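# Unscrew bottle cap, lay it flat, leave bottle upright

## Task

Twist the cap off the bottle and leave it resting flat on the table top, with the bottle still standing upright. Both must stay that way on their own once the robot lets go, so no hand may be holding or propping either one. Finish by releasing everything and withdrawing the hands.

## Robot and tools

ROBOT. Two arms, left_arm and right_arm, face each other across a table. Each carries the same five-finger right hand, so the hands are not mirrored: every hand axis and number means the same on both. The names are not image sides.

SCENE FRAME. Positions in results are in metres in one shared frame. The origin sits on the table top halfway between the arm bases, the table surface is z = 0, +z is up, and left_arm's base is on the +y side. Orientations are quaternions (w, x, y, z). Printed hand positions may be somewhat off, worse at long reach.

HAND POINT. Each arm is steered by a hand point 0.05 m in front of the palm, where index pad and thumb tip meet in a pinch. Its axes: +z runs along straightened fingers, +y points out of the palm, +x crosses the palm away from the thumb. Straight fingers end 0.06-0.07 m past the point along +z. Sideways the hand extends 0.08 m on the little-finger side; on the thumb side 0.02 m if the thumb is swung in front of the palm, up to 0.09 m otherwise. A wrist bracket on the little-finger side juts 0.03 m beyond the point along +y and 0.11 m across the palm; it can collide.

THE ROW. Every motion command is one row of 28 numbers, each in [-1, 1], covering both arms even if one stays still. Order: left_arm dx, dy, dz, rx, ry, rz, then left_gripper little, ring, middle, index, thumb_bend, thumb_turn, force_limit, speed; then the same 14 for right_arm and right_gripper.
- dx..rz are an offset, not a pose: a displacement in that hand point's own axes, measured from its pose at the start of the action (for a call's first action, the last pose a result reported). All rows of an action count from that same start, not from the row before. 1.0 equals 0.6 m or 180 degrees; rx, ry, rz form a single rotation vector.
- The six finger numbers are absolute targets. For little, ring, middle, index and thumb_bend, +1 is straight and -1 fully curled. thumb_turn +1 puts the thumb beside the palm, -1 swings it in front, facing the fingers. A pinch is roughly index -0.22, thumb_bend -0.75, thumb_turn -0.57.
- force_limit maps -1..+1 linearly to about 0-10 N at the fingertip (0-15 N for the two thumb motors); a closing motor halts at that load, opening is unaffected. speed maps -1..+1 to near zero up to full (0.6 s for full travel). For a soft grip close at speed -0.9 or lower, since fast fingers overshoot.
- No value means 'unchanged'. To keep a hand as is, resend the eight numbers last executed for it; if none yet, send hand_measured's six values plus hand_force_limit and hand_speed.

TOOLS.
- execute_actions(actions): a list of actions, each a table of up to 15 rows, one row per 1/30 s control step; a short table repeats its last row to fill 15 steps. An empty list just returns state and images. Each step the commanded pose is clipped to within 100 mm and 16 degrees of the measured pose, and motion trails commands by about 0.17 s, so far targets need several actions; afterwards an arm goes no further than its last clipped pose.
- move(target, speed, stop_force, blocking): target is one 28-number row; offsets count from the pose in the latest result that shows one. Each hand point travels a straight line, all arms finishing together, in 0.5-10 s. speed is m/s, 0.002-0.5 (default 0.25); rotation up to twice that in rad/s. stop_force, 9-40 N, one value for both arms: an arm's path ends after two steps of that much extra wrist-sensor push opposing its motion, then it backs to where it was two steps earlier. It is refused in the first 0.2 s of a scene and with blocking=false, is unreliable if the hand rotates, and should be left out when pulling away from something being pressed. An arm whose target is within 1.5 mm and 0.5 degrees of its current pose counts as still. Hand numbers are sent at the start. blocking=false returns after 0.5 s; use wait(0) or stop before any further motion command.
- wait(seconds): 0 to 10; arms hold their last command.
- stop(): brakes a running move; braking needs room.
- zoom_image(camera, region): camera is cam_high, cam_low, cam_left_wrist or cam_right_wrist; region [x0, y0, x1, y1] in pixels from top-left, at most 504 by 504.
- show_instructions(): shows the reference pages.
- finished_scene(scene): closes the current scene by its number; irreversible.

RESULTS. Each gives per-arm pose and velocities, 'Hand target' lines, joint positions and torques (noisy, offset), Wrist force and Wrist torque in the end effector's axes (force points from the surface back into the arm; offset up to ~4 N, noise up to ~2.4 N, saturates near 50 N), and camera images (cam_high and cam_low 896x504, wrist cameras 504x504). A move adds a 'move:' line: done, off_target, moving, held, fault or contact, plus limits=paced (pose clipped) or limits=held (steps blocked), and distances to target. 'pose unreachable' means the clearance check altered a command. hand_measured, hand_stopped_by (moving, target, force, stalled, fault) and hand_load_n list the six motors in command order; load is positive when pushed open, and a lost grip shows as loads near zero. Action results list step positions, marking HELD steps.

GRIPPING. With the thumb swung in front (turn it before arriving), a hand can wrap objects 0.035-0.08 m wide, the object lying across the palm on the wrist side of the hand point. Motors move only when their target changes by at least 0.01, then lock; to squeeze harder raise force_limit and send a target further closed than measured.

AVOID. Arms are stiff: aiming even slightly past a firm contact can trigger a fault. Joint torque over the limit (130 N m for the first three joints, 24.3 N m for the wrist joints) or 150 N of outside force stops that arm for 10 s and skips the rest of the call. Never let the arms collide or press each other. Do not knock anything off the table or drop, slam or shove objects. Held motors heat up: warnings from 70 °C, brakes at 85 °C. Loose objects may occasionally get nudged.

Each tool is called by a JSON object that holds its "name" and its "arguments", one argument or row to a line.

Reference images:

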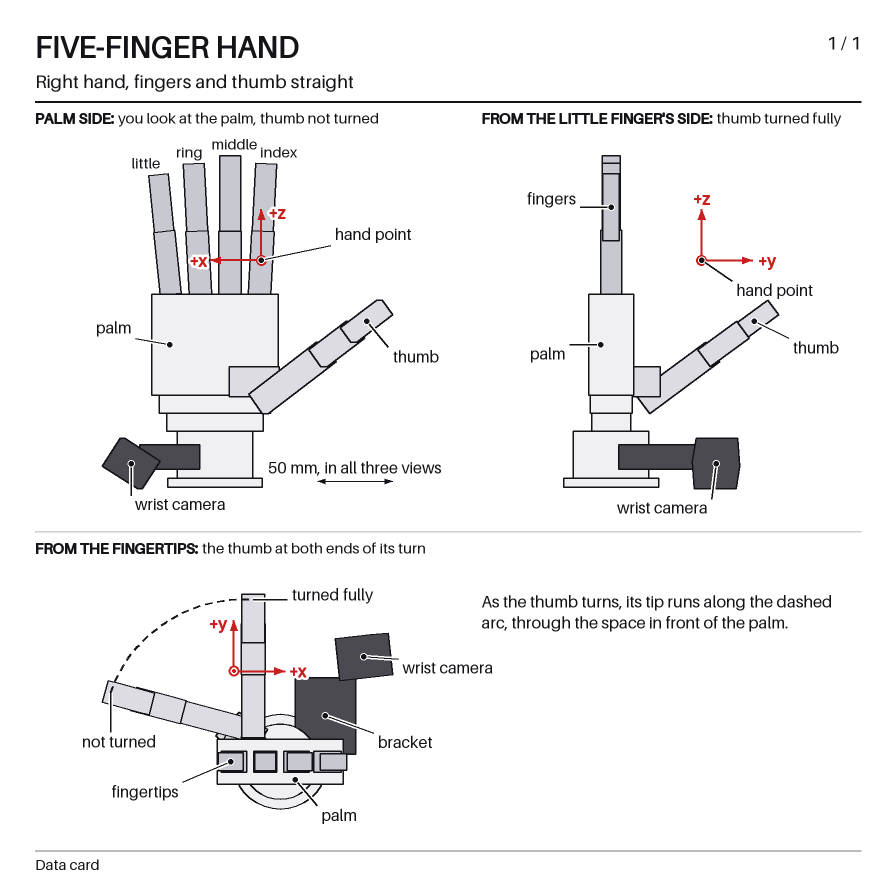

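## Session

{"name": "execute_actions", "arguments": {
  "actions": []
}}

Scene clock: 0.00 s.
left_arm: end_effector_position=(+0.3057, +0.5249, +0.4832) hand_measured=(+1.000, +1.000, +1.000, +1.000, +1.000, +1.000) hand_load_n=(+0.0, +0.0, +0.0, +0.0, +0.0, +0.0) hand_stopped_by=(target, target, target, target, target, target) hand_force_limit=0.00 hand_speed=-0.80 end_effector_quat_wxyz=(+0.014, +0.292, +0.956, +0.008) end_effector_velocity=(+0.000, -0.000, +0.000) end_effector_angular_velocity=(-0.003, -0.003, +0.000) | right_arm: end_effector_position=(+0.0467, -0.2362, +0.4848) hand_measured=(+1.000, +1.000, +1.000, +1.000, +1.000, +1.000) hand_load_n=(+0.0, +0.0, +0.0, +0.0, +0.0, +0.0) hand_stopped_by=(target, target, target, target, target, target) hand_force_limit=0.00 hand_speed=-0.80 end_effector_quat_wxyz=(+0.017, -0.395, +0.918, +0.002) end_effector_velocity=(+0.000, -0.000, +0.000) end_effector_angular_velocity=(-0.000, -0.001, -0.000)
Joint positions: left_arm=[ 0.556 -1.708  1.318  1.947  1.541 -1.888] | right_arm=[-1.18  -1.729  1.321  1.945  1.568 -1.899]
Joint velocities: left_arm=[ 0.    -0.002 -0.001 -0.002 -0.    -0.   ] | right_arm=[ 0.     0.001 -0.002  0.001  0.001  0.   ]
Joint torques (N m, as the arm reports them, + toward a larger angle): no reading
Motor temperatures (°C, as the motors report them): left_arm=[28 28 27 32 33 33] | right_arm=[29 28 29 34 34 35]
Wrist force (N, on the end effector, along its own x y z axes, offset not removed): no reading
Wrist torque (N m, same axes, about the end effector's origin, offset not removed): no reading
Hand target (left_arm): +0.306, +0.525, +0.483; +0.014, +0.292, +0.956, +0.008
Hand target (right_arm): +0.047, -0.236, +0.485; +0.017, -0.395, +0.918, +0.002

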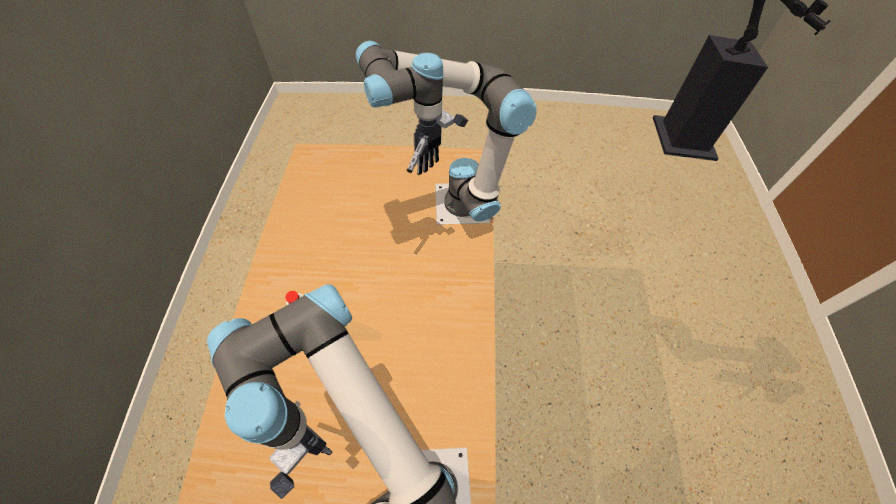

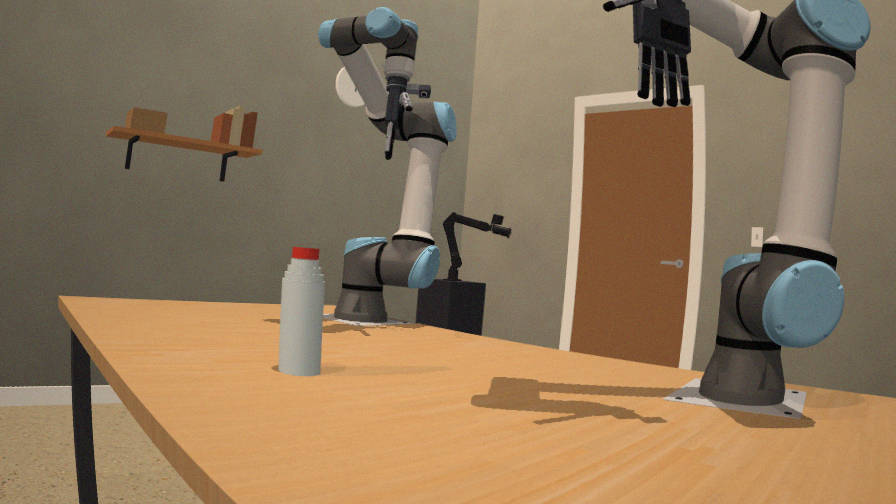

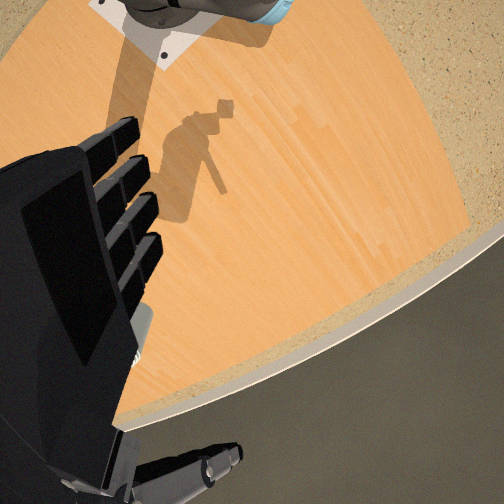

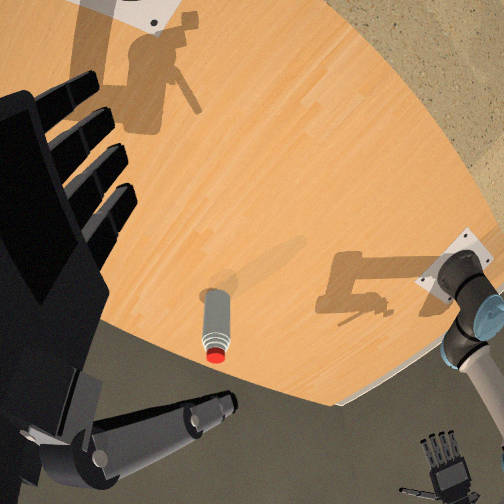

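{"name": "move", "arguments": {
  "target": [-0.153,-0.138,0.083,0,0,0.572, 1,1,1,1,1,-1,0,1, -0.364,-0.007,0.1,0,0,0, 1,1,1,1,1,-1,0,1],
  "speed": 0.4
}}

Scene clock: 84.40 s.
left_arm: end_effector_position=(+0.3370, +0.4054, +0.4337) hand_measured=(+1.000, +1.000, +1.000, +1.000, +1.000, -1.000) hand_load_n=(+0.0, +0.0, +0.0, +0.0, +0.0, +0.0) hand_stopped_by=(target, target, target, target, target, target) hand_force_limit=0.00 hand_speed=1.00 end_effector_quat_wxyz=(+0.002, +0.930, +0.368, +0.016) end_effector_velocity=(-0.000, -0.000, +0.000) end_effector_angular_velocity=(-0.001, +0.003, -0.014) | right_arm: end_effector_position=(+0.2012, -0.0794, +0.4319) hand_measured=(+1.000, +1.000, +1.000, +1.000, +1.000, -1.000) hand_load_n=(+0.0, +0.0, +0.0, +0.0, +0.0, +0.0) hand_stopped_by=(target, target, target, target, target, target) hand_force_limit=0.00 hand_speed=1.00 end_effector_quat_wxyz=(+0.017, -0.395, +0.918, +0.003) end_effector_velocity=(+0.001, +0.001, +0.000) end_effector_angular_velocity=(+0.000, -0.001, +0.000)
Joint positions: left_arm=[ 0.712 -1.546  1.293  1.805  1.544  0.062] | right_arm=[-1.02  -1.188  0.856  1.869  1.574 -1.74 ]
Joint velocities: left_arm=[ 0.004  0.004 -0.003  0.001  0.003  0.018] | right_arm=[ 0.001  0.004 -0.007  0.001  0.001  0.   ]
Joint torques (N m, as the arm reports them, + toward a larger angle): left_arm=[  7.16  -7.59 -24.25   1.1    0.98   2.77] | right_arm=[ 10.17 -24.75 -24.85   5.23   2.04   2.17]
Motor temperatures (°C, as the motors report them): left_arm=[28 28 27 32 33 33] | right_arm=[29 28 29 34 34 35]
Wrist force (N, on the end effector, along its own x y z axes, offset not removed): left_arm=[0.9 -1.3 -2.9] | right_arm=[1.9 0.1 -2.1]
Wrist torque (N m, same axes, about the end effector's origin, offset not removed): left_arm=[0.01 -0.06 -0.09] | right_arm=[0.14 -0.43 0.22]
Hand target (left_arm): +0.337, +0.405, +0.434; +0.003, +0.930, +0.367, +0.016
Hand target (right_arm): +0.201, -0.079, +0.432; +0.017, -0.395, +0.918, +0.003
Off the commanded pose (left_arm): 0.000 m, 0 deg.
Off the commanded pose (right_arm): 0.000 m, 0 deg.
move: done

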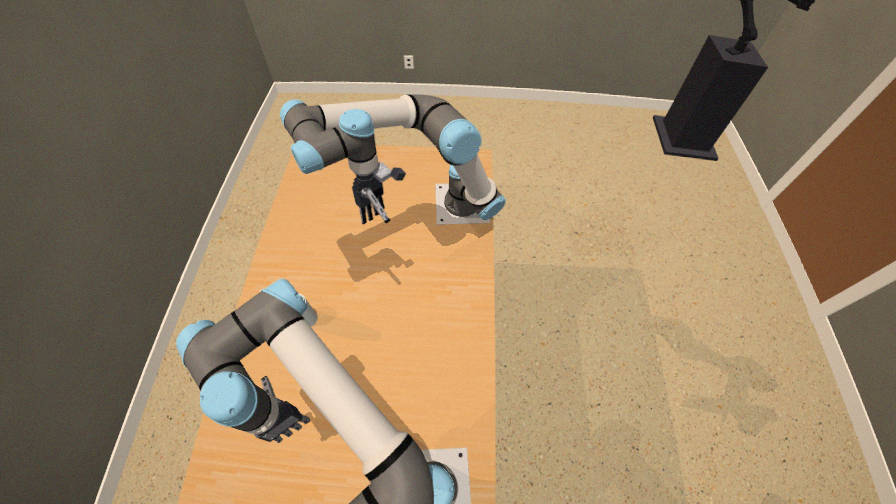

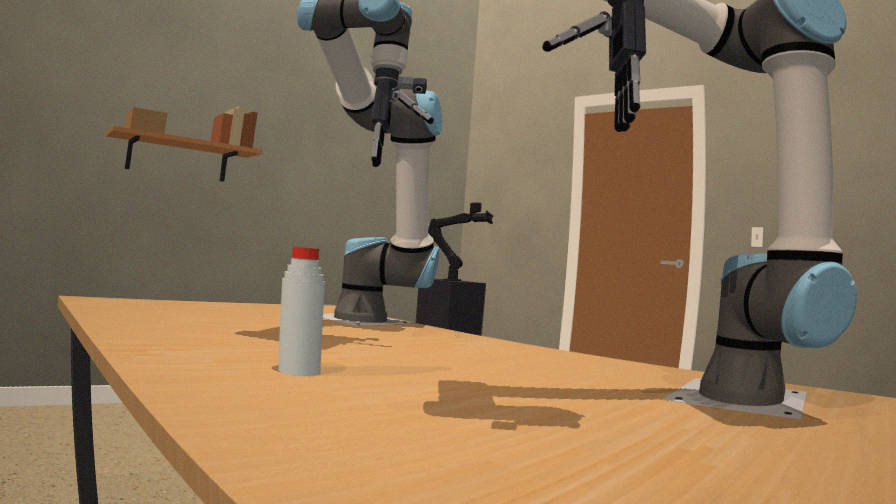

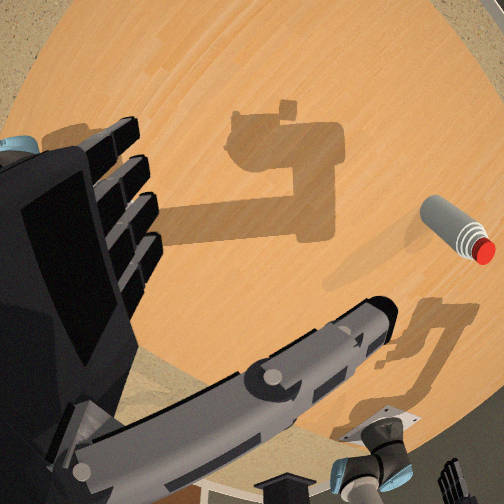

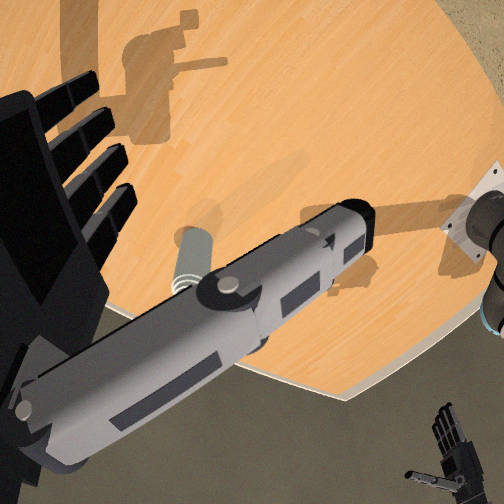

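{"name": "zoom_image", "arguments": {
  "camera": "cam_left_wrist",
  "region": [384,160,504,280]
}}

{"name": "zoom_image", "arguments": {
  "camera": "cam_right_wrist",
  "region": [140,200,260,320]
}}

Region (384, 160, 504, 280) of cam_left_wrist's 504x504 image, scaled by 4.200, with more detail than that image has.

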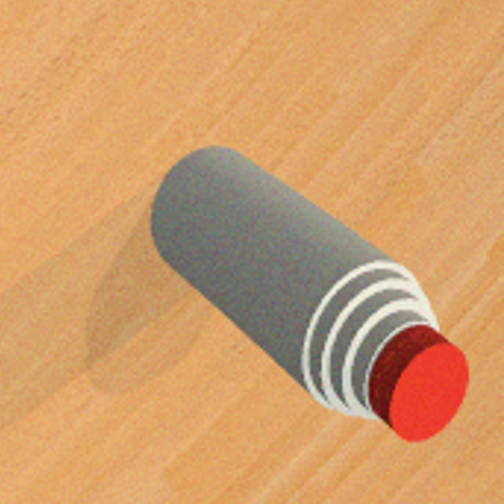

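Region (140, 200, 260, 320) of cam_right_wrist's 504x504 image, scaled by 4.200, with more detail than that image has.

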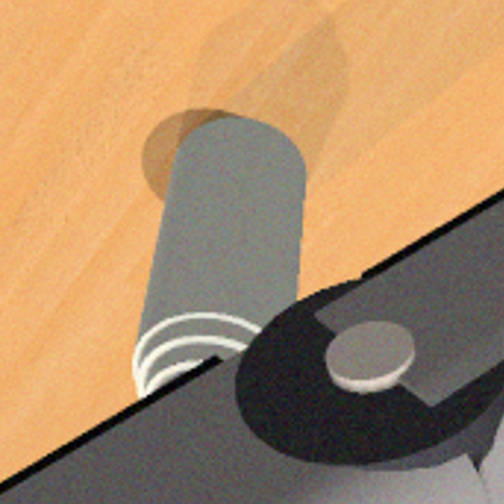

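{"name": "move", "arguments": {
  "target": [-0.242,0.45,0.05,0,0,0.572, 1,1,1,1,1,-1,0,1, 0.213,-0.017,0,0,0,0, 1,1,1,1,1,-1,0,1],
  "speed": 0.4
}}

Scene clock: 121.20 s.
left_arm: end_effector_position=(+0.4163, +0.1104, +0.4037) hand_measured=(+1.000, +1.000, +1.000, +1.000, +1.000, -1.000) hand_load_n=(+0.0, +0.0, +0.0, +0.0, +0.0, +0.0) hand_stopped_by=(target, target, target, target, target, target) hand_force_limit=0.00 hand_speed=1.00 end_effector_quat_wxyz=(+0.063, +0.872, -0.443, +0.196) end_effector_velocity=(-0.000, +0.000, +0.001) end_effector_angular_velocity=(+0.007, -0.018, -0.019) | right_arm: end_effector_position=(+0.1209, -0.1793, +0.4279) hand_measured=(+1.000, +1.000, +1.000, +1.000, +1.000, -1.000) hand_load_n=(+0.0, +0.0, +0.0, +0.0, +0.0, +0.0) hand_stopped_by=(target, target, target, target, target, target) hand_force_limit=0.00 hand_speed=1.00 end_effector_quat_wxyz=(+0.017, -0.395, +0.918, +0.003) end_effector_velocity=(+0.000, +0.000, +0.001) end_effector_angular_velocity=(+0.001, -0.002, -0.000)
Joint positions: left_arm=[ 0.47  -0.716  0.036  1.844  1.484  1.532] | right_arm=[-1.125 -1.543  1.302  1.777  1.57  -1.845]
Joint velocities: left_arm=[-0.006 -0.002 -0.    -0.003 -0.012  0.019] | right_arm=[ 0.    -0.    -0.002  0.    -0.     0.   ]
Joint torques (N m, as the arm reports them, + toward a larger angle): left_arm=[-10.01 -65.6  -20.19   0.22  -2.05   3.03] | right_arm=[ -6.31 -27.52 -11.83   0.03  -2.03  -2.41]
Motor temperatures (°C, as the motors report them): left_arm=[28 28 27 32 33 33] | right_arm=[29 28 29 34 34 35]
Wrist force (N, on the end effector, along its own x y z axes, offset not removed): left_arm=[2.4 2.1 1.2] | right_arm=[-0.2 3.6 1.6]
Wrist torque (N m, same axes, about the end effector's origin, offset not removed): left_arm=[0.46 -0.44 0.32] | right_arm=[0.26 -0.01 0.06]
Hand target (left_arm): +0.416, +0.110, +0.404; +0.063, +0.872, -0.445, +0.197
Hand target (right_arm): +0.121, -0.179, +0.428; +0.017, -0.395, +0.918, +0.003
Off the commanded pose (left_arm): 0.001 m, 24 deg; orientation clipped at the last step of the last action.
Off the commanded pose (right_arm): 0.000 m, 0 deg.
elbow stopped short (left arm): the move would have taken joint 3 (elbow) straighter than the controller allows; a more bent joint 3 avoids this.
move: off_target (left_arm); limits=paced

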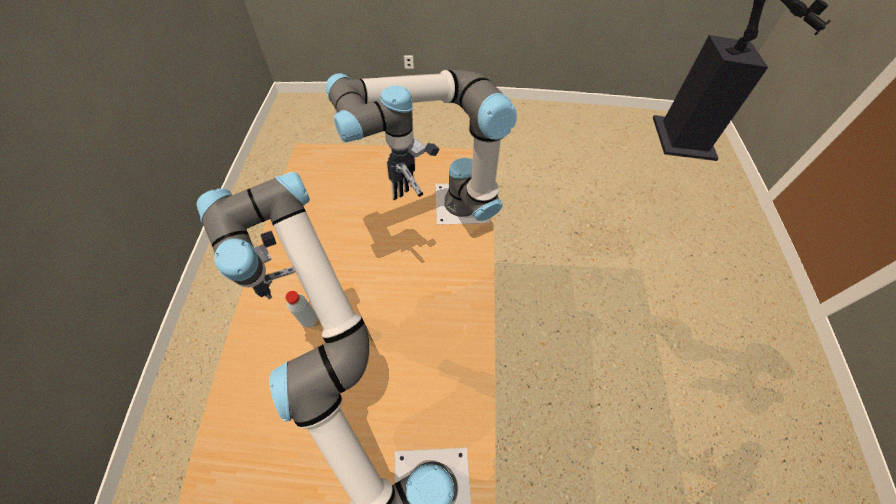

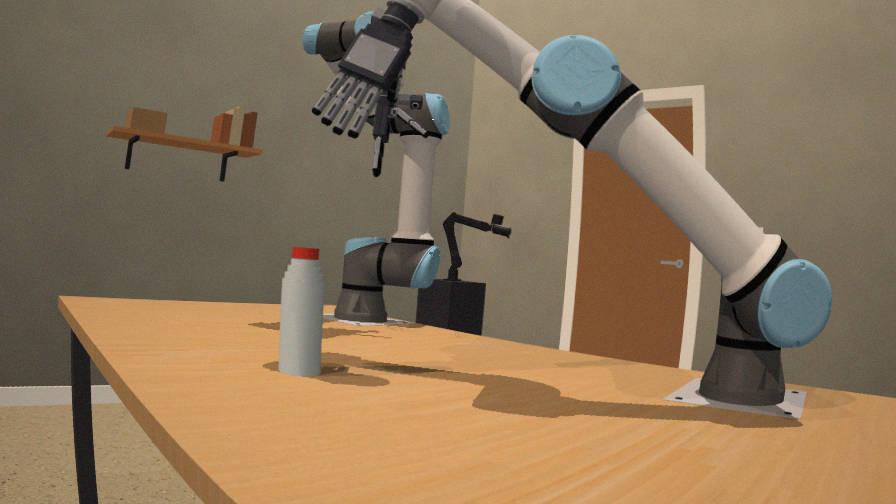

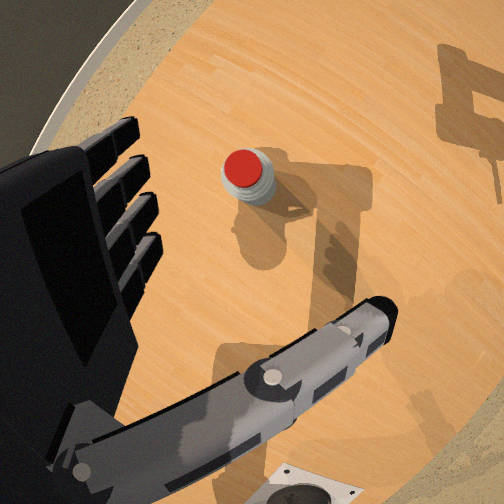

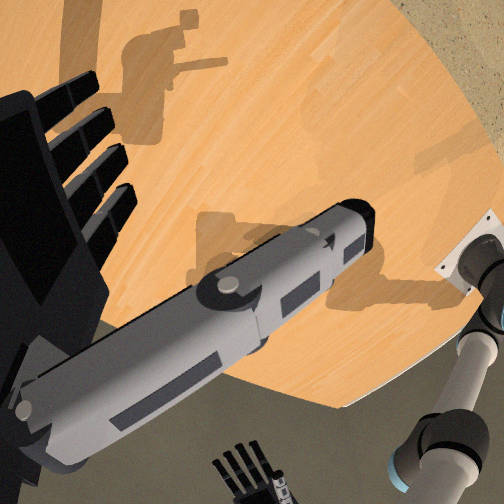

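{"name": "move", "arguments": {
  "target": [-0.277,-0.008,0.161,-0.045,0.370,0.004, 1,1,1,1,1,-1,0,1, 0,0,0,0,0,0, 1,1,1,1,1,-1,0,1],
  "speed": 0.3
}}

Scene clock: 136.20 s.
left_arm: end_effector_position=(+0.3596, +0.2098, +0.2485) hand_measured=(+1.000, +1.000, +1.000, +1.000, +1.000, -1.000) hand_load_n=(+0.0, +0.0, +0.0, +0.0, +0.0, +0.0) hand_stopped_by=(target, target, target, target, target, target) hand_force_limit=0.00 hand_speed=1.00 end_effector_quat_wxyz=(+0.352, +0.613, -0.353, +0.613) end_effector_velocity=(+0.000, -0.000, +0.000) end_effector_angular_velocity=(-0.014, -0.006, -0.001) | right_arm: end_effector_position=(+0.1209, -0.1793, +0.4279) hand_measured=(+1.000, +1.000, +1.000, +1.000, +1.000, -1.000) hand_load_n=(+0.0, +0.0, +0.0, +0.0, +0.0, +0.0) hand_stopped_by=(target, target, target, target, target, target) hand_force_limit=0.00 hand_speed=1.00 end_effector_quat_wxyz=(+0.017, -0.395, +0.918, +0.003) end_effector_velocity=(+0.000, -0.000, -0.000) end_effector_angular_velocity=(-0.001, +0.000, -0.000)
Joint positions: left_arm=[ 0.617 -1.726  2.271 -0.544  1.764  1.571] | right_arm=[-1.125 -1.543  1.302  1.777  1.57  -1.845]
Joint velocities: left_arm=[ 0.002  0.003  0.009 -0.027  0.002 -0.004] | right_arm=[-0.     0.001  0.    -0.     0.001  0.   ]
Joint torques (N m, as the arm reports them, + toward a larger angle): left_arm=[  5.42  -1.75 -10.11  -3.15   1.12  -2.15] | right_arm=[ -0.69 -17.03 -24.22   0.49  -1.7   -0.66]
Motor temperatures (°C, as the motors report them): left_arm=[28 28 27 32 33 33] | right_arm=[29 28 29 34 34 35]
Wrist force (N, on the end effector, along its own x y z axes, offset not removed): left_arm=[-0.8 2.1 0.6] | right_arm=[-0.5 1.8 -1.8]
Wrist torque (N m, same axes, about the end effector's origin, offset not removed): left_arm=[0.35 0.15 0.03] | right_arm=[0.39 -0.08 -0.11]
Hand target (left_arm): +0.360, +0.210, +0.248; +0.353, +0.613, -0.352, +0.613
Hand target (right_arm): +0.121, -0.179, +0.428; +0.017, -0.395, +0.918, +0.003
Off the commanded pose (left_arm): 0.001 m, 0 deg.
Off the commanded pose (right_arm): 0.000 m, 0 deg.
move: done; limits=paced

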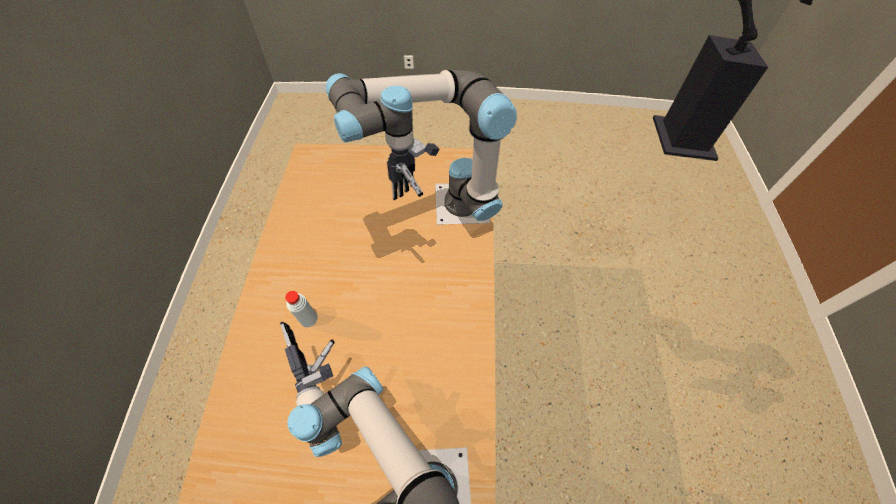

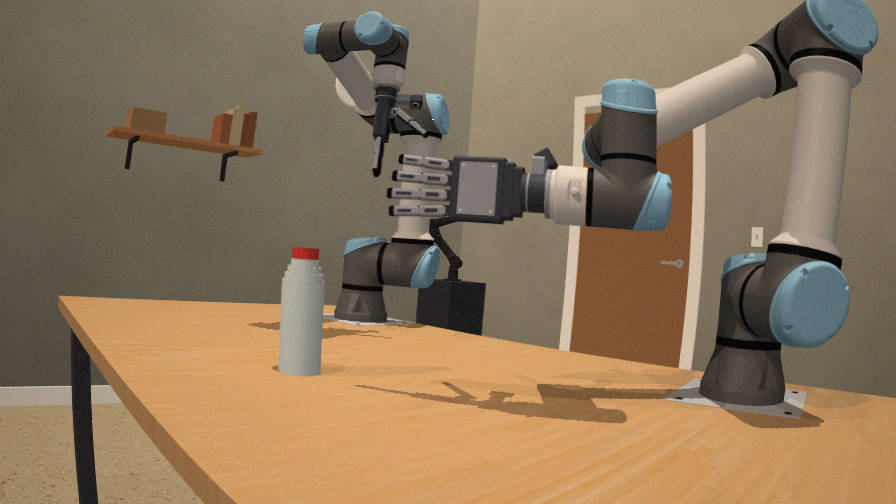

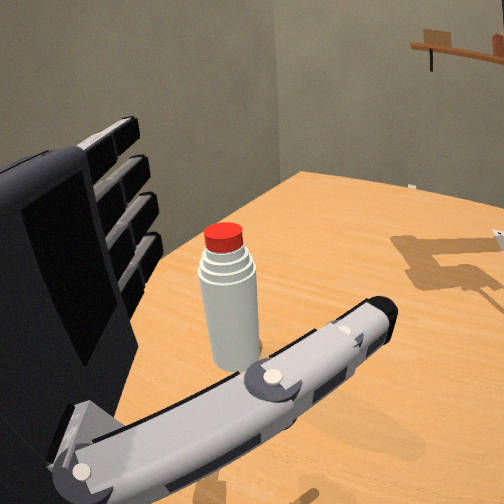

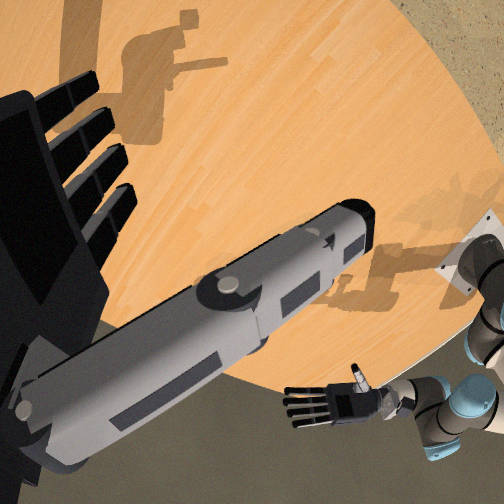

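{"name": "move", "arguments": {
  "target": [-0.355,-0.013,0.083,0,0,0, 1,1,1,1,1,-1,0,1, 0,0,0,0,0,0, 1,1,1,1,1,-1,0,1],
  "speed": 0.3
}}

Scene clock: 147.37 s.
left_arm: end_effector_position=(+0.3911, +0.1705, +0.0361) hand_measured=(+1.000, +1.000, +1.000, +1.000, +1.000, -1.000) hand_load_n=(+0.0, +0.0, +0.0, +0.0, +0.0, +0.0) hand_stopped_by=(target, target, target, target, target, target) hand_force_limit=0.00 hand_speed=1.00 end_effector_quat_wxyz=(+0.352, +0.613, -0.353, +0.613) end_effector_velocity=(+0.001, -0.002, -0.001) end_effector_angular_velocity=(-0.005, -0.003, -0.000) | right_arm: end_effector_position=(+0.1209, -0.1793, +0.4279) hand_measured=(+1.000, +1.000, +1.000, +1.000, +1.000, -1.000) hand_load_n=(+0.0, +0.0, +0.0, +0.0, +0.0, +0.0) hand_stopped_by=(target, target, target, target, target, target) hand_force_limit=0.00 hand_speed=1.00 end_effector_quat_wxyz=(+0.017, -0.395, +0.918, +0.003) end_effector_velocity=(-0.000, +0.000, +0.000) end_effector_angular_velocity=(+0.002, -0.001, -0.000)
Joint positions: left_arm=[ 0.61  -1.09   2.343 -1.251  1.757  1.571] | right_arm=[-1.125 -1.543  1.302  1.777  1.57  -1.845]
Joint velocities: left_arm=[ 0.     0.008 -0.003 -0.011  0.    -0.001] | right_arm=[-0.    -0.001 -0.001 -0.    -0.001  0.   ]
Joint torques (N m, as the arm reports them, + toward a larger angle): left_arm=[  5.68 -18.86 -14.22  -3.09   1.24  -2.09] | right_arm=[  5.49 -17.42 -19.9    1.16  -0.92   1.03]
Motor temperatures (°C, as the motors report them): left_arm=[28 28 27 32 33 33] | right_arm=[29 28 29 34 34 35]
Wrist force (N, on the end effector, along its own x y z axes, offset not removed): left_arm=[-1.6 -1.7 -0.2] | right_arm=[-2.1 0.2 -0.6]
Wrist torque (N m, same axes, about the end effector's origin, offset not removed): left_arm=[-0.30 0.25 -0.05] | right_arm=[0.00 0.24 -0.16]
Hand target (left_arm): +0.391, +0.170, +0.036; +0.352, +0.613, -0.353, +0.613
Hand target (right_arm): +0.121, -0.179, +0.428; +0.017, -0.395, +0.918, +0.003
Off the commanded pose (left_arm): 0.001 m, 0 deg.
Off the commanded pose (right_arm): 0.000 m, 0 deg.
move: done

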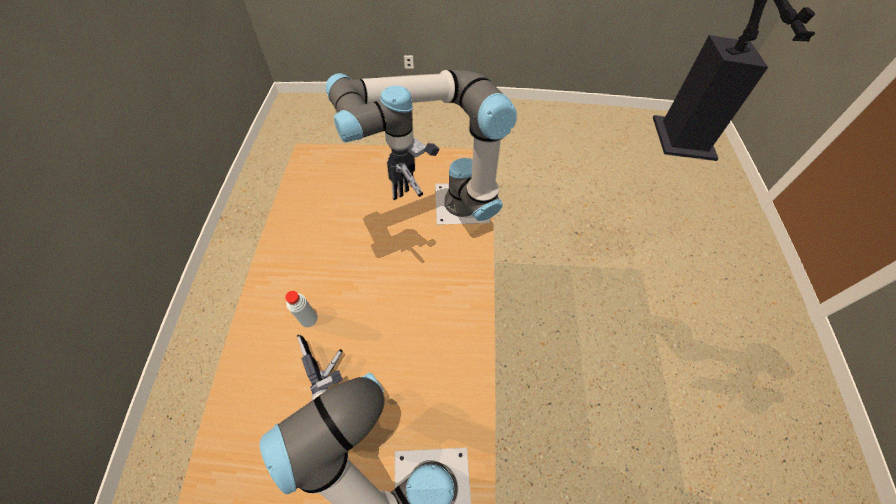

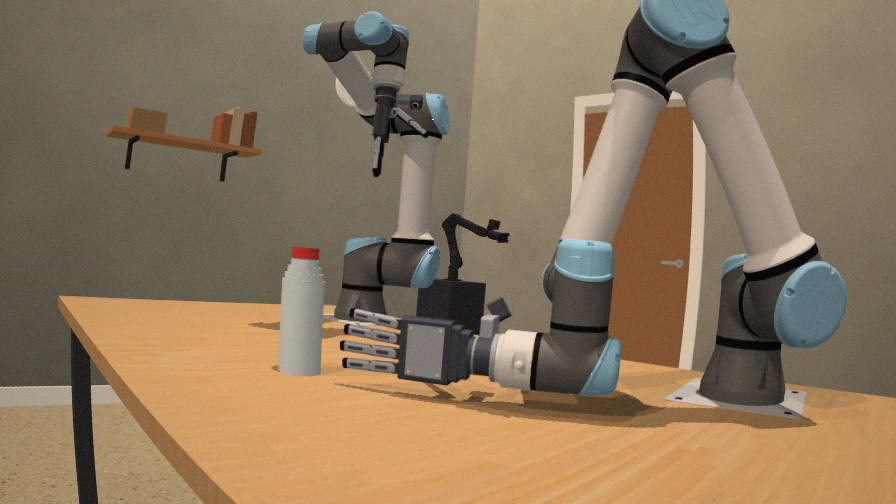

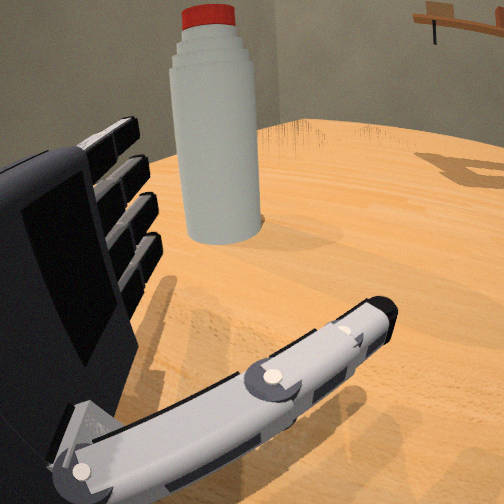

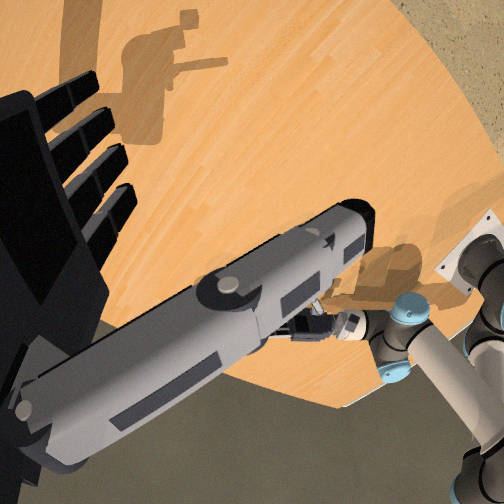

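{"name": "move", "arguments": {
  "target": [0,0,0.14,0,0,0, 1,1,1,1,1,-1,0,1, 0,0,0,0,0,0, 1,1,1,1,1,-1,0,1],
  "speed": 0.15
}}

Scene clock: 152.07 s.
left_arm: end_effector_position=(+0.4332, +0.0981, +0.0362) hand_measured=(+1.000, +1.000, +1.000, +1.000, +1.000, -1.000) hand_load_n=(+0.0, +0.0, +0.0, +0.0, +0.0, +0.0) hand_stopped_by=(target, target, target, target, target, target) hand_force_limit=0.00 hand_speed=1.00 end_effector_quat_wxyz=(+0.352, +0.613, -0.353, +0.613) end_effector_velocity=(+0.001, -0.002, -0.001) end_effector_angular_velocity=(+0.002, +0.001, -0.000) | right_arm: end_effector_position=(+0.1209, -0.1793, +0.4279) hand_measured=(+1.000, +1.000, +1.000, +1.000, +1.000, -1.000) hand_load_n=(+0.0, +0.0, +0.0, +0.0, +0.0, +0.0) hand_stopped_by=(target, target, target, target, target, target) hand_force_limit=0.00 hand_speed=1.00 end_effector_quat_wxyz=(+0.017, -0.395, +0.918, +0.003) end_effector_velocity=(+0.000, -0.000, +0.001) end_effector_angular_velocity=(+0.000, -0.000, -0.001)
Joint positions: left_arm=[ 0.571 -1.004  2.131 -1.126  1.718  1.571] | right_arm=[-1.125 -1.543  1.302  1.777  1.57  -1.845]
Joint velocities: left_arm=[-0.001  0.005 -0.006  0.003 -0.     0.   ] | right_arm=[-0.     0.    -0.002  0.001  0.     0.001]
Joint torques (N m, as the arm reports them, + toward a larger angle): left_arm=[ -7.91 -23.07 -15.25   0.05  -1.75   2.37] | right_arm=[ -4.79 -22.52 -14.14   0.9   -0.9   -2.1 ]
Motor temperatures (°C, as the motors report them): left_arm=[28 28 27 32 33 33] | right_arm=[29 28 29 34 34 35]
Wrist force (N, on the end effector, along its own x y z axes, offset not removed): left_arm=[2.2 1.8 3.2] | right_arm=[-4.0 2.2 -1.1]
Wrist torque (N m, same axes, about the end effector's origin, offset not removed): left_arm=[0.10 -0.41 0.21] | right_arm=[0.51 0.53 -0.21]
Hand target (left_arm): +0.433, +0.098, +0.036; +0.352, +0.613, -0.353, +0.613
Hand target (right_arm): +0.121, -0.179, +0.428; +0.017, -0.395, +0.918, +0.003
Off the commanded pose (left_arm): 0.000 m, 0 deg.
Off the commanded pose (right_arm): 0.000 m, 0 deg.
move: done

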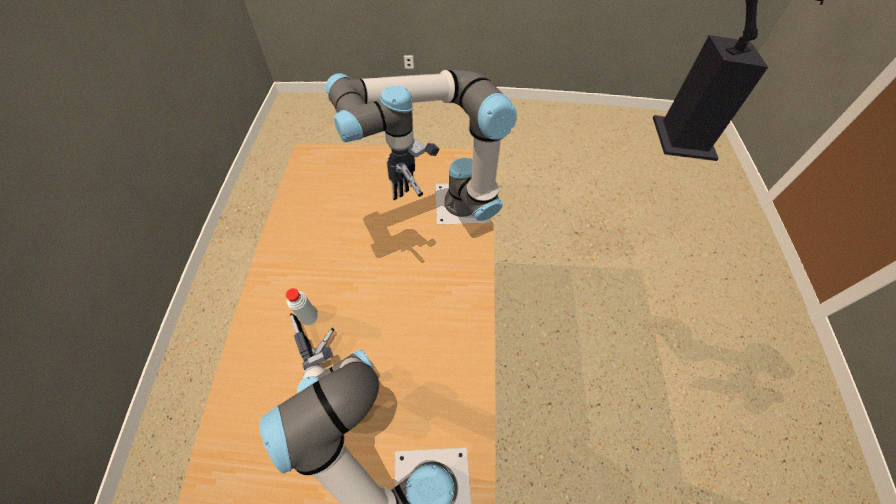

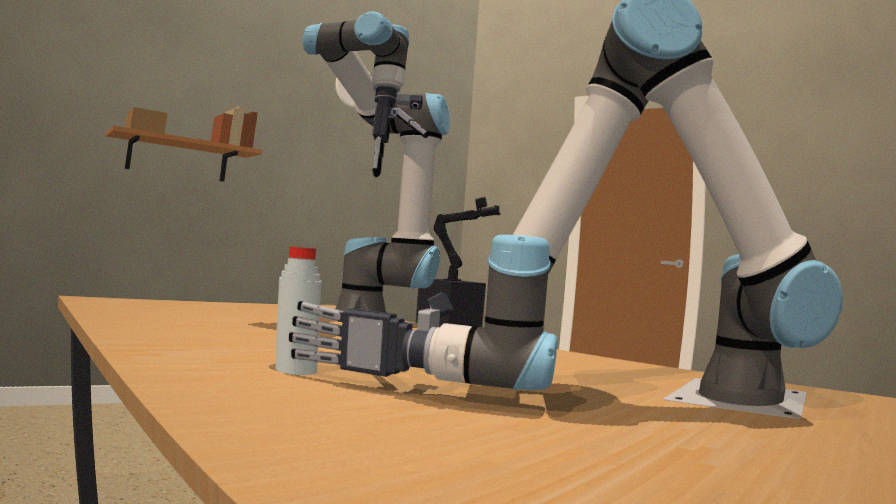

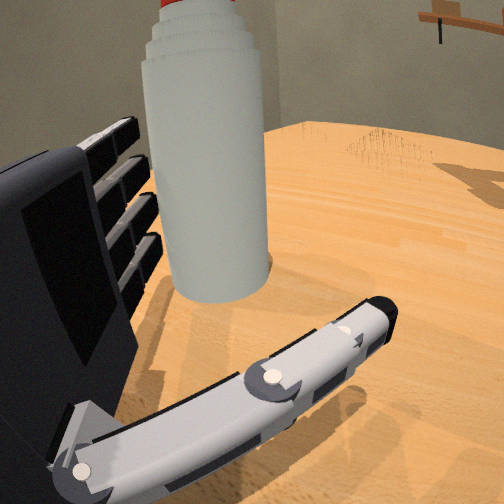

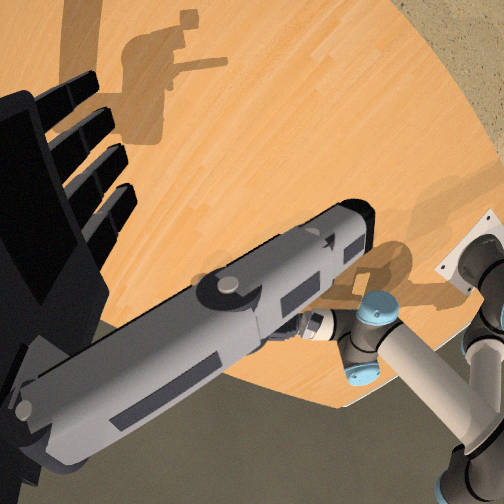

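{"name": "move", "arguments": {
  "target": [0,-0.02,0.13,0,0,0, 1,1,1,1,1,-1,0,1, 0,0,0,0,0,0, 1,1,1,1,1,-1,0,1],
  "speed": 0.1
}}

Scene clock: 156.90 s.
left_arm: end_effector_position=(+0.4826, +0.0369, +0.0363) hand_measured=(+1.000, +1.000, +1.000, +1.000, +1.000, -1.000) hand_load_n=(+0.0, +0.0, +0.0, +0.0, +0.0, +0.0) hand_stopped_by=(target, target, target, target, target, target) hand_force_limit=0.00 hand_speed=1.00 end_effector_quat_wxyz=(+0.352, +0.613, -0.353, +0.613) end_effector_velocity=(+0.002, -0.002, +0.001) end_effector_angular_velocity=(-0.001, -0.000, -0.000) | right_arm: end_effector_position=(+0.1209, -0.1793, +0.4279) hand_measured=(+1.000, +1.000, +1.000, +1.000, +1.000, -1.000) hand_load_n=(+0.0, +0.0, +0.0, +0.0, +0.0, +0.0) hand_stopped_by=(target, target, target, target, target, target) hand_force_limit=0.00 hand_speed=1.00 end_effector_quat_wxyz=(+0.017, -0.395, +0.918, +0.003) end_effector_velocity=(-0.000, -0.000, +0.000) end_effector_angular_velocity=(-0.000, +0.000, -0.001)
Joint positions: left_arm=[ 0.572 -0.905  1.902 -0.997  1.719  1.571] | right_arm=[-1.125 -1.543  1.302  1.777  1.57  -1.845]
Joint velocities: left_arm=[-0.     0.003 -0.008  0.004  0.    -0.   ] | right_arm=[-0. -0.  0.  0.  0.  0.]
Joint torques (N m, as the arm reports them, + toward a larger angle): left_arm=[  7.36 -31.42 -19.89   0.14   0.93  -2.28] | right_arm=[  1.92 -16.6  -21.33   1.07  -0.66  -1.53]
Motor temperatures (°C, as the motors report them): left_arm=[28 28 27 32 33 33] | right_arm=[29 28 29 34 34 35]
Wrist force (N, on the end effector, along its own x y z axes, offset not removed): left_arm=[-0.4 -1.9 1.3] | right_arm=[-3.9 -0.1 1.6]
Wrist torque (N m, same axes, about the end effector's origin, offset not removed): left_arm=[-0.22 -0.01 0.00] | right_arm=[0.02 0.39 -0.33]
Hand target (left_arm): +0.483, +0.037, +0.036; +0.352, +0.613, -0.353, +0.613
Hand target (right_arm): +0.121, -0.179, +0.428; +0.017, -0.395, +0.918, +0.003
Off the commanded pose (left_arm): 0.000 m, 0 deg.
Off the commanded pose (right_arm): 0.000 m, 0 deg.
move: done

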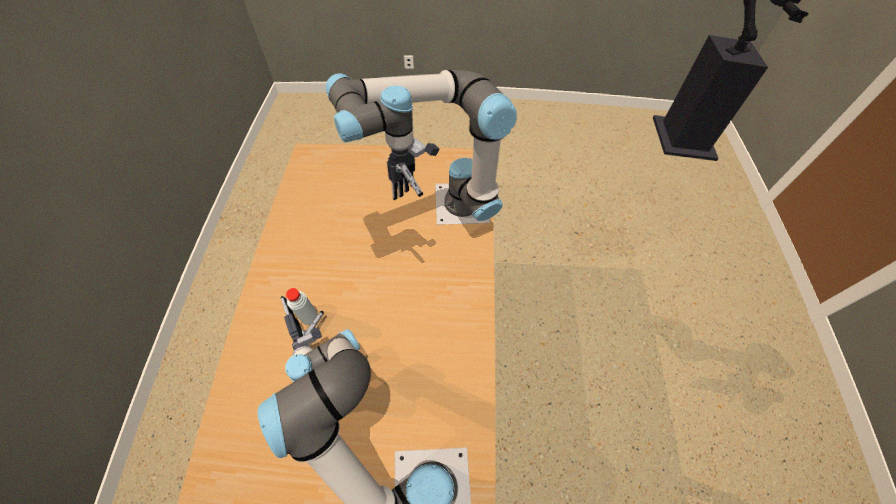

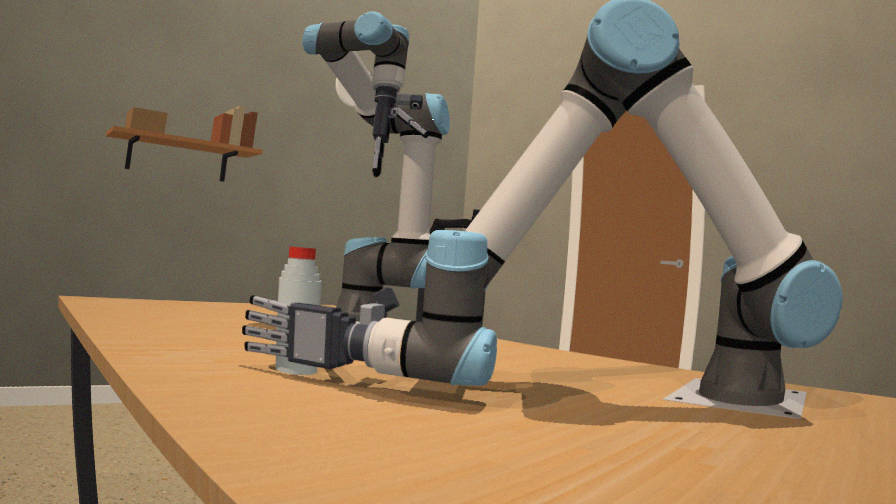

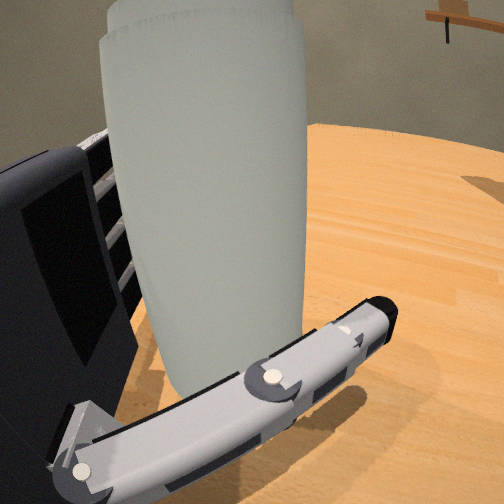

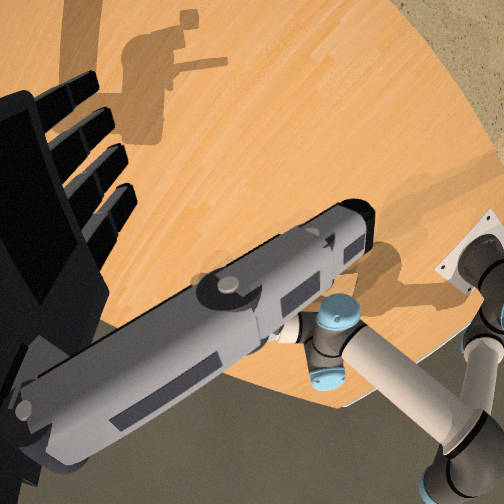

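{"name": "move", "arguments": {
  "target": [0,0,0,0,0,0, -1,-1,-1,-1,-1,-1,0.6,-0.6, 0,0,0,0,0,0, 1,1,1,1,1,-1,0,1]
}}

Scene clock: 166.47 s.
left_arm: end_effector_position=(+0.4827, +0.0368, +0.0364) hand_measured=(+0.122, +0.138, +0.142, +0.160, +0.510, -1.000) hand_load_n=(+11.5, +8.0, +8.5, +3.0, +23.5, +4.5) hand_stopped_by=(force, force, force, force, force, target) hand_force_limit=0.60 hand_speed=-0.60 end_effector_quat_wxyz=(+0.352, +0.613, -0.352, +0.613) end_effector_velocity=(+0.000, -0.000, +0.001) end_effector_angular_velocity=(+0.000, -0.000, -0.000) | right_arm: end_effector_position=(+0.1209, -0.1793, +0.4279) hand_measured=(+1.000, +1.000, +1.000, +1.000, +1.000, -1.000) hand_load_n=(+0.0, +0.0, +0.0, +0.0, +0.0, +0.0) hand_stopped_by=(target, target, target, target, target, target) hand_force_limit=0.00 hand_speed=1.00 end_effector_quat_wxyz=(+0.017, -0.395, +0.918, +0.003) end_effector_velocity=(-0.000, +0.000, +0.001) end_effector_angular_velocity=(+0.001, -0.001, -0.000)
Joint positions: left_arm=[ 0.572 -0.905  1.902 -0.997  1.719  1.571] | right_arm=[-1.125 -1.543  1.302  1.777  1.57  -1.845]
Joint velocities: left_arm=[ 0.    -0.    -0.002  0.002  0.     0.   ] | right_arm=[ 0.    -0.    -0.001  0.    -0.001  0.   ]
Joint torques (N m, as the arm reports them, + toward a larger angle): left_arm=[ -4.16 -41.09  -4.95   3.38   0.39  -0.36] | right_arm=[  2.68 -18.82 -17.28   1.09  -0.59  -1.34]
Motor temperatures (°C, as the motors report them): left_arm=[28 28 27 32 33 33] | right_arm=[29 28 29 34 34 35]
Wrist force (N, on the end effector, along its own x y z axes, offset not removed): left_arm=[14.8 -6.2 0.1] | right_arm=[1.2 2.3 -3.2]
Wrist torque (N m, same axes, about the end effector's origin, offset not removed): left_arm=[-0.74 -0.38 -0.18] | right_arm=[0.56 -0.10 0.13]
Hand target (left_arm): +0.483, +0.037, +0.036; +0.352, +0.613, -0.353, +0.613
Hand target (right_arm): +0.121, -0.179, +0.428; +0.017, -0.395, +0.918, +0.003
Off the commanded pose (left_arm): 0.000 m, 0 deg.
Off the commanded pose (right_arm): 0.000 m, 0 deg.
move: done

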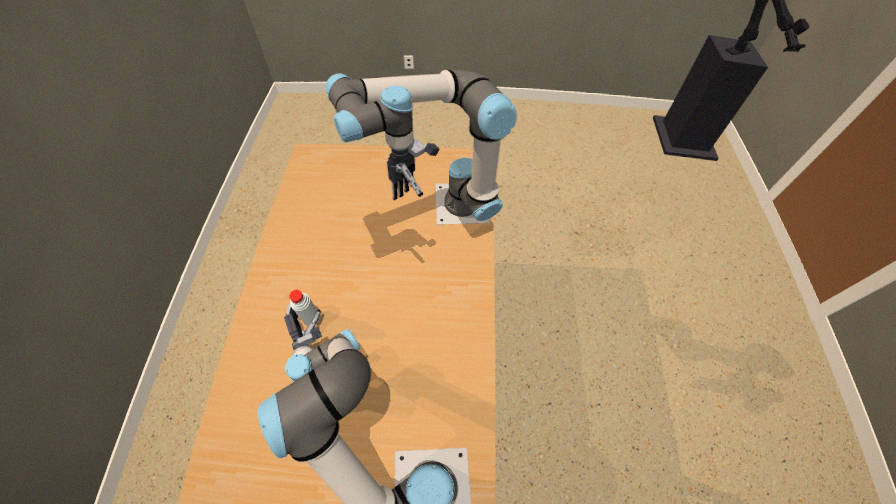

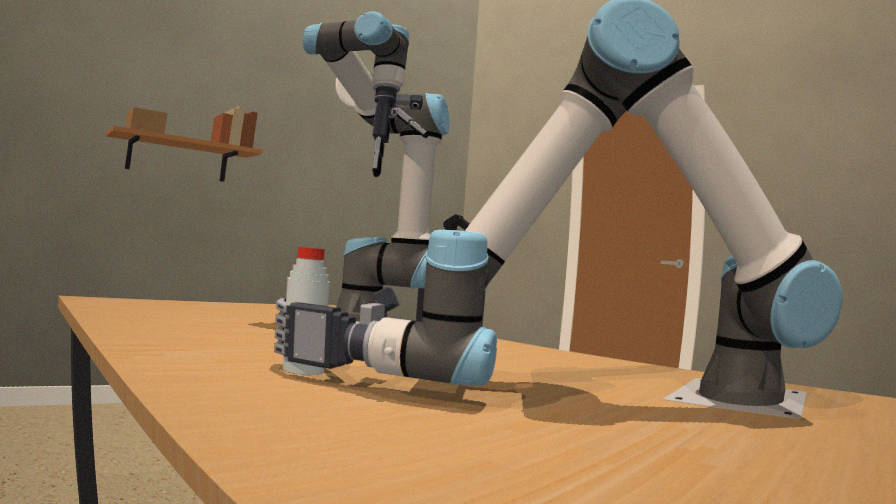

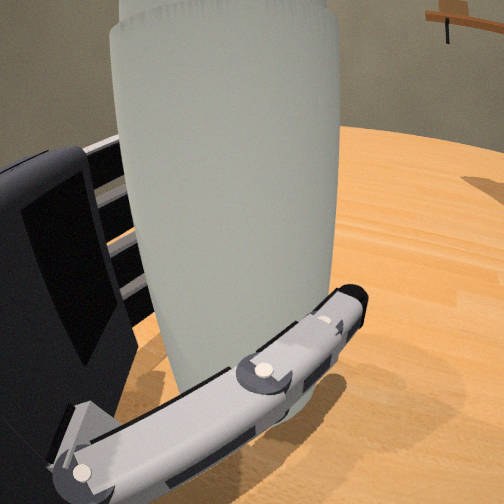

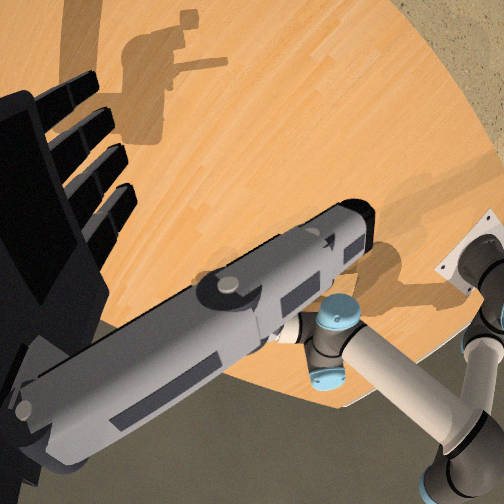

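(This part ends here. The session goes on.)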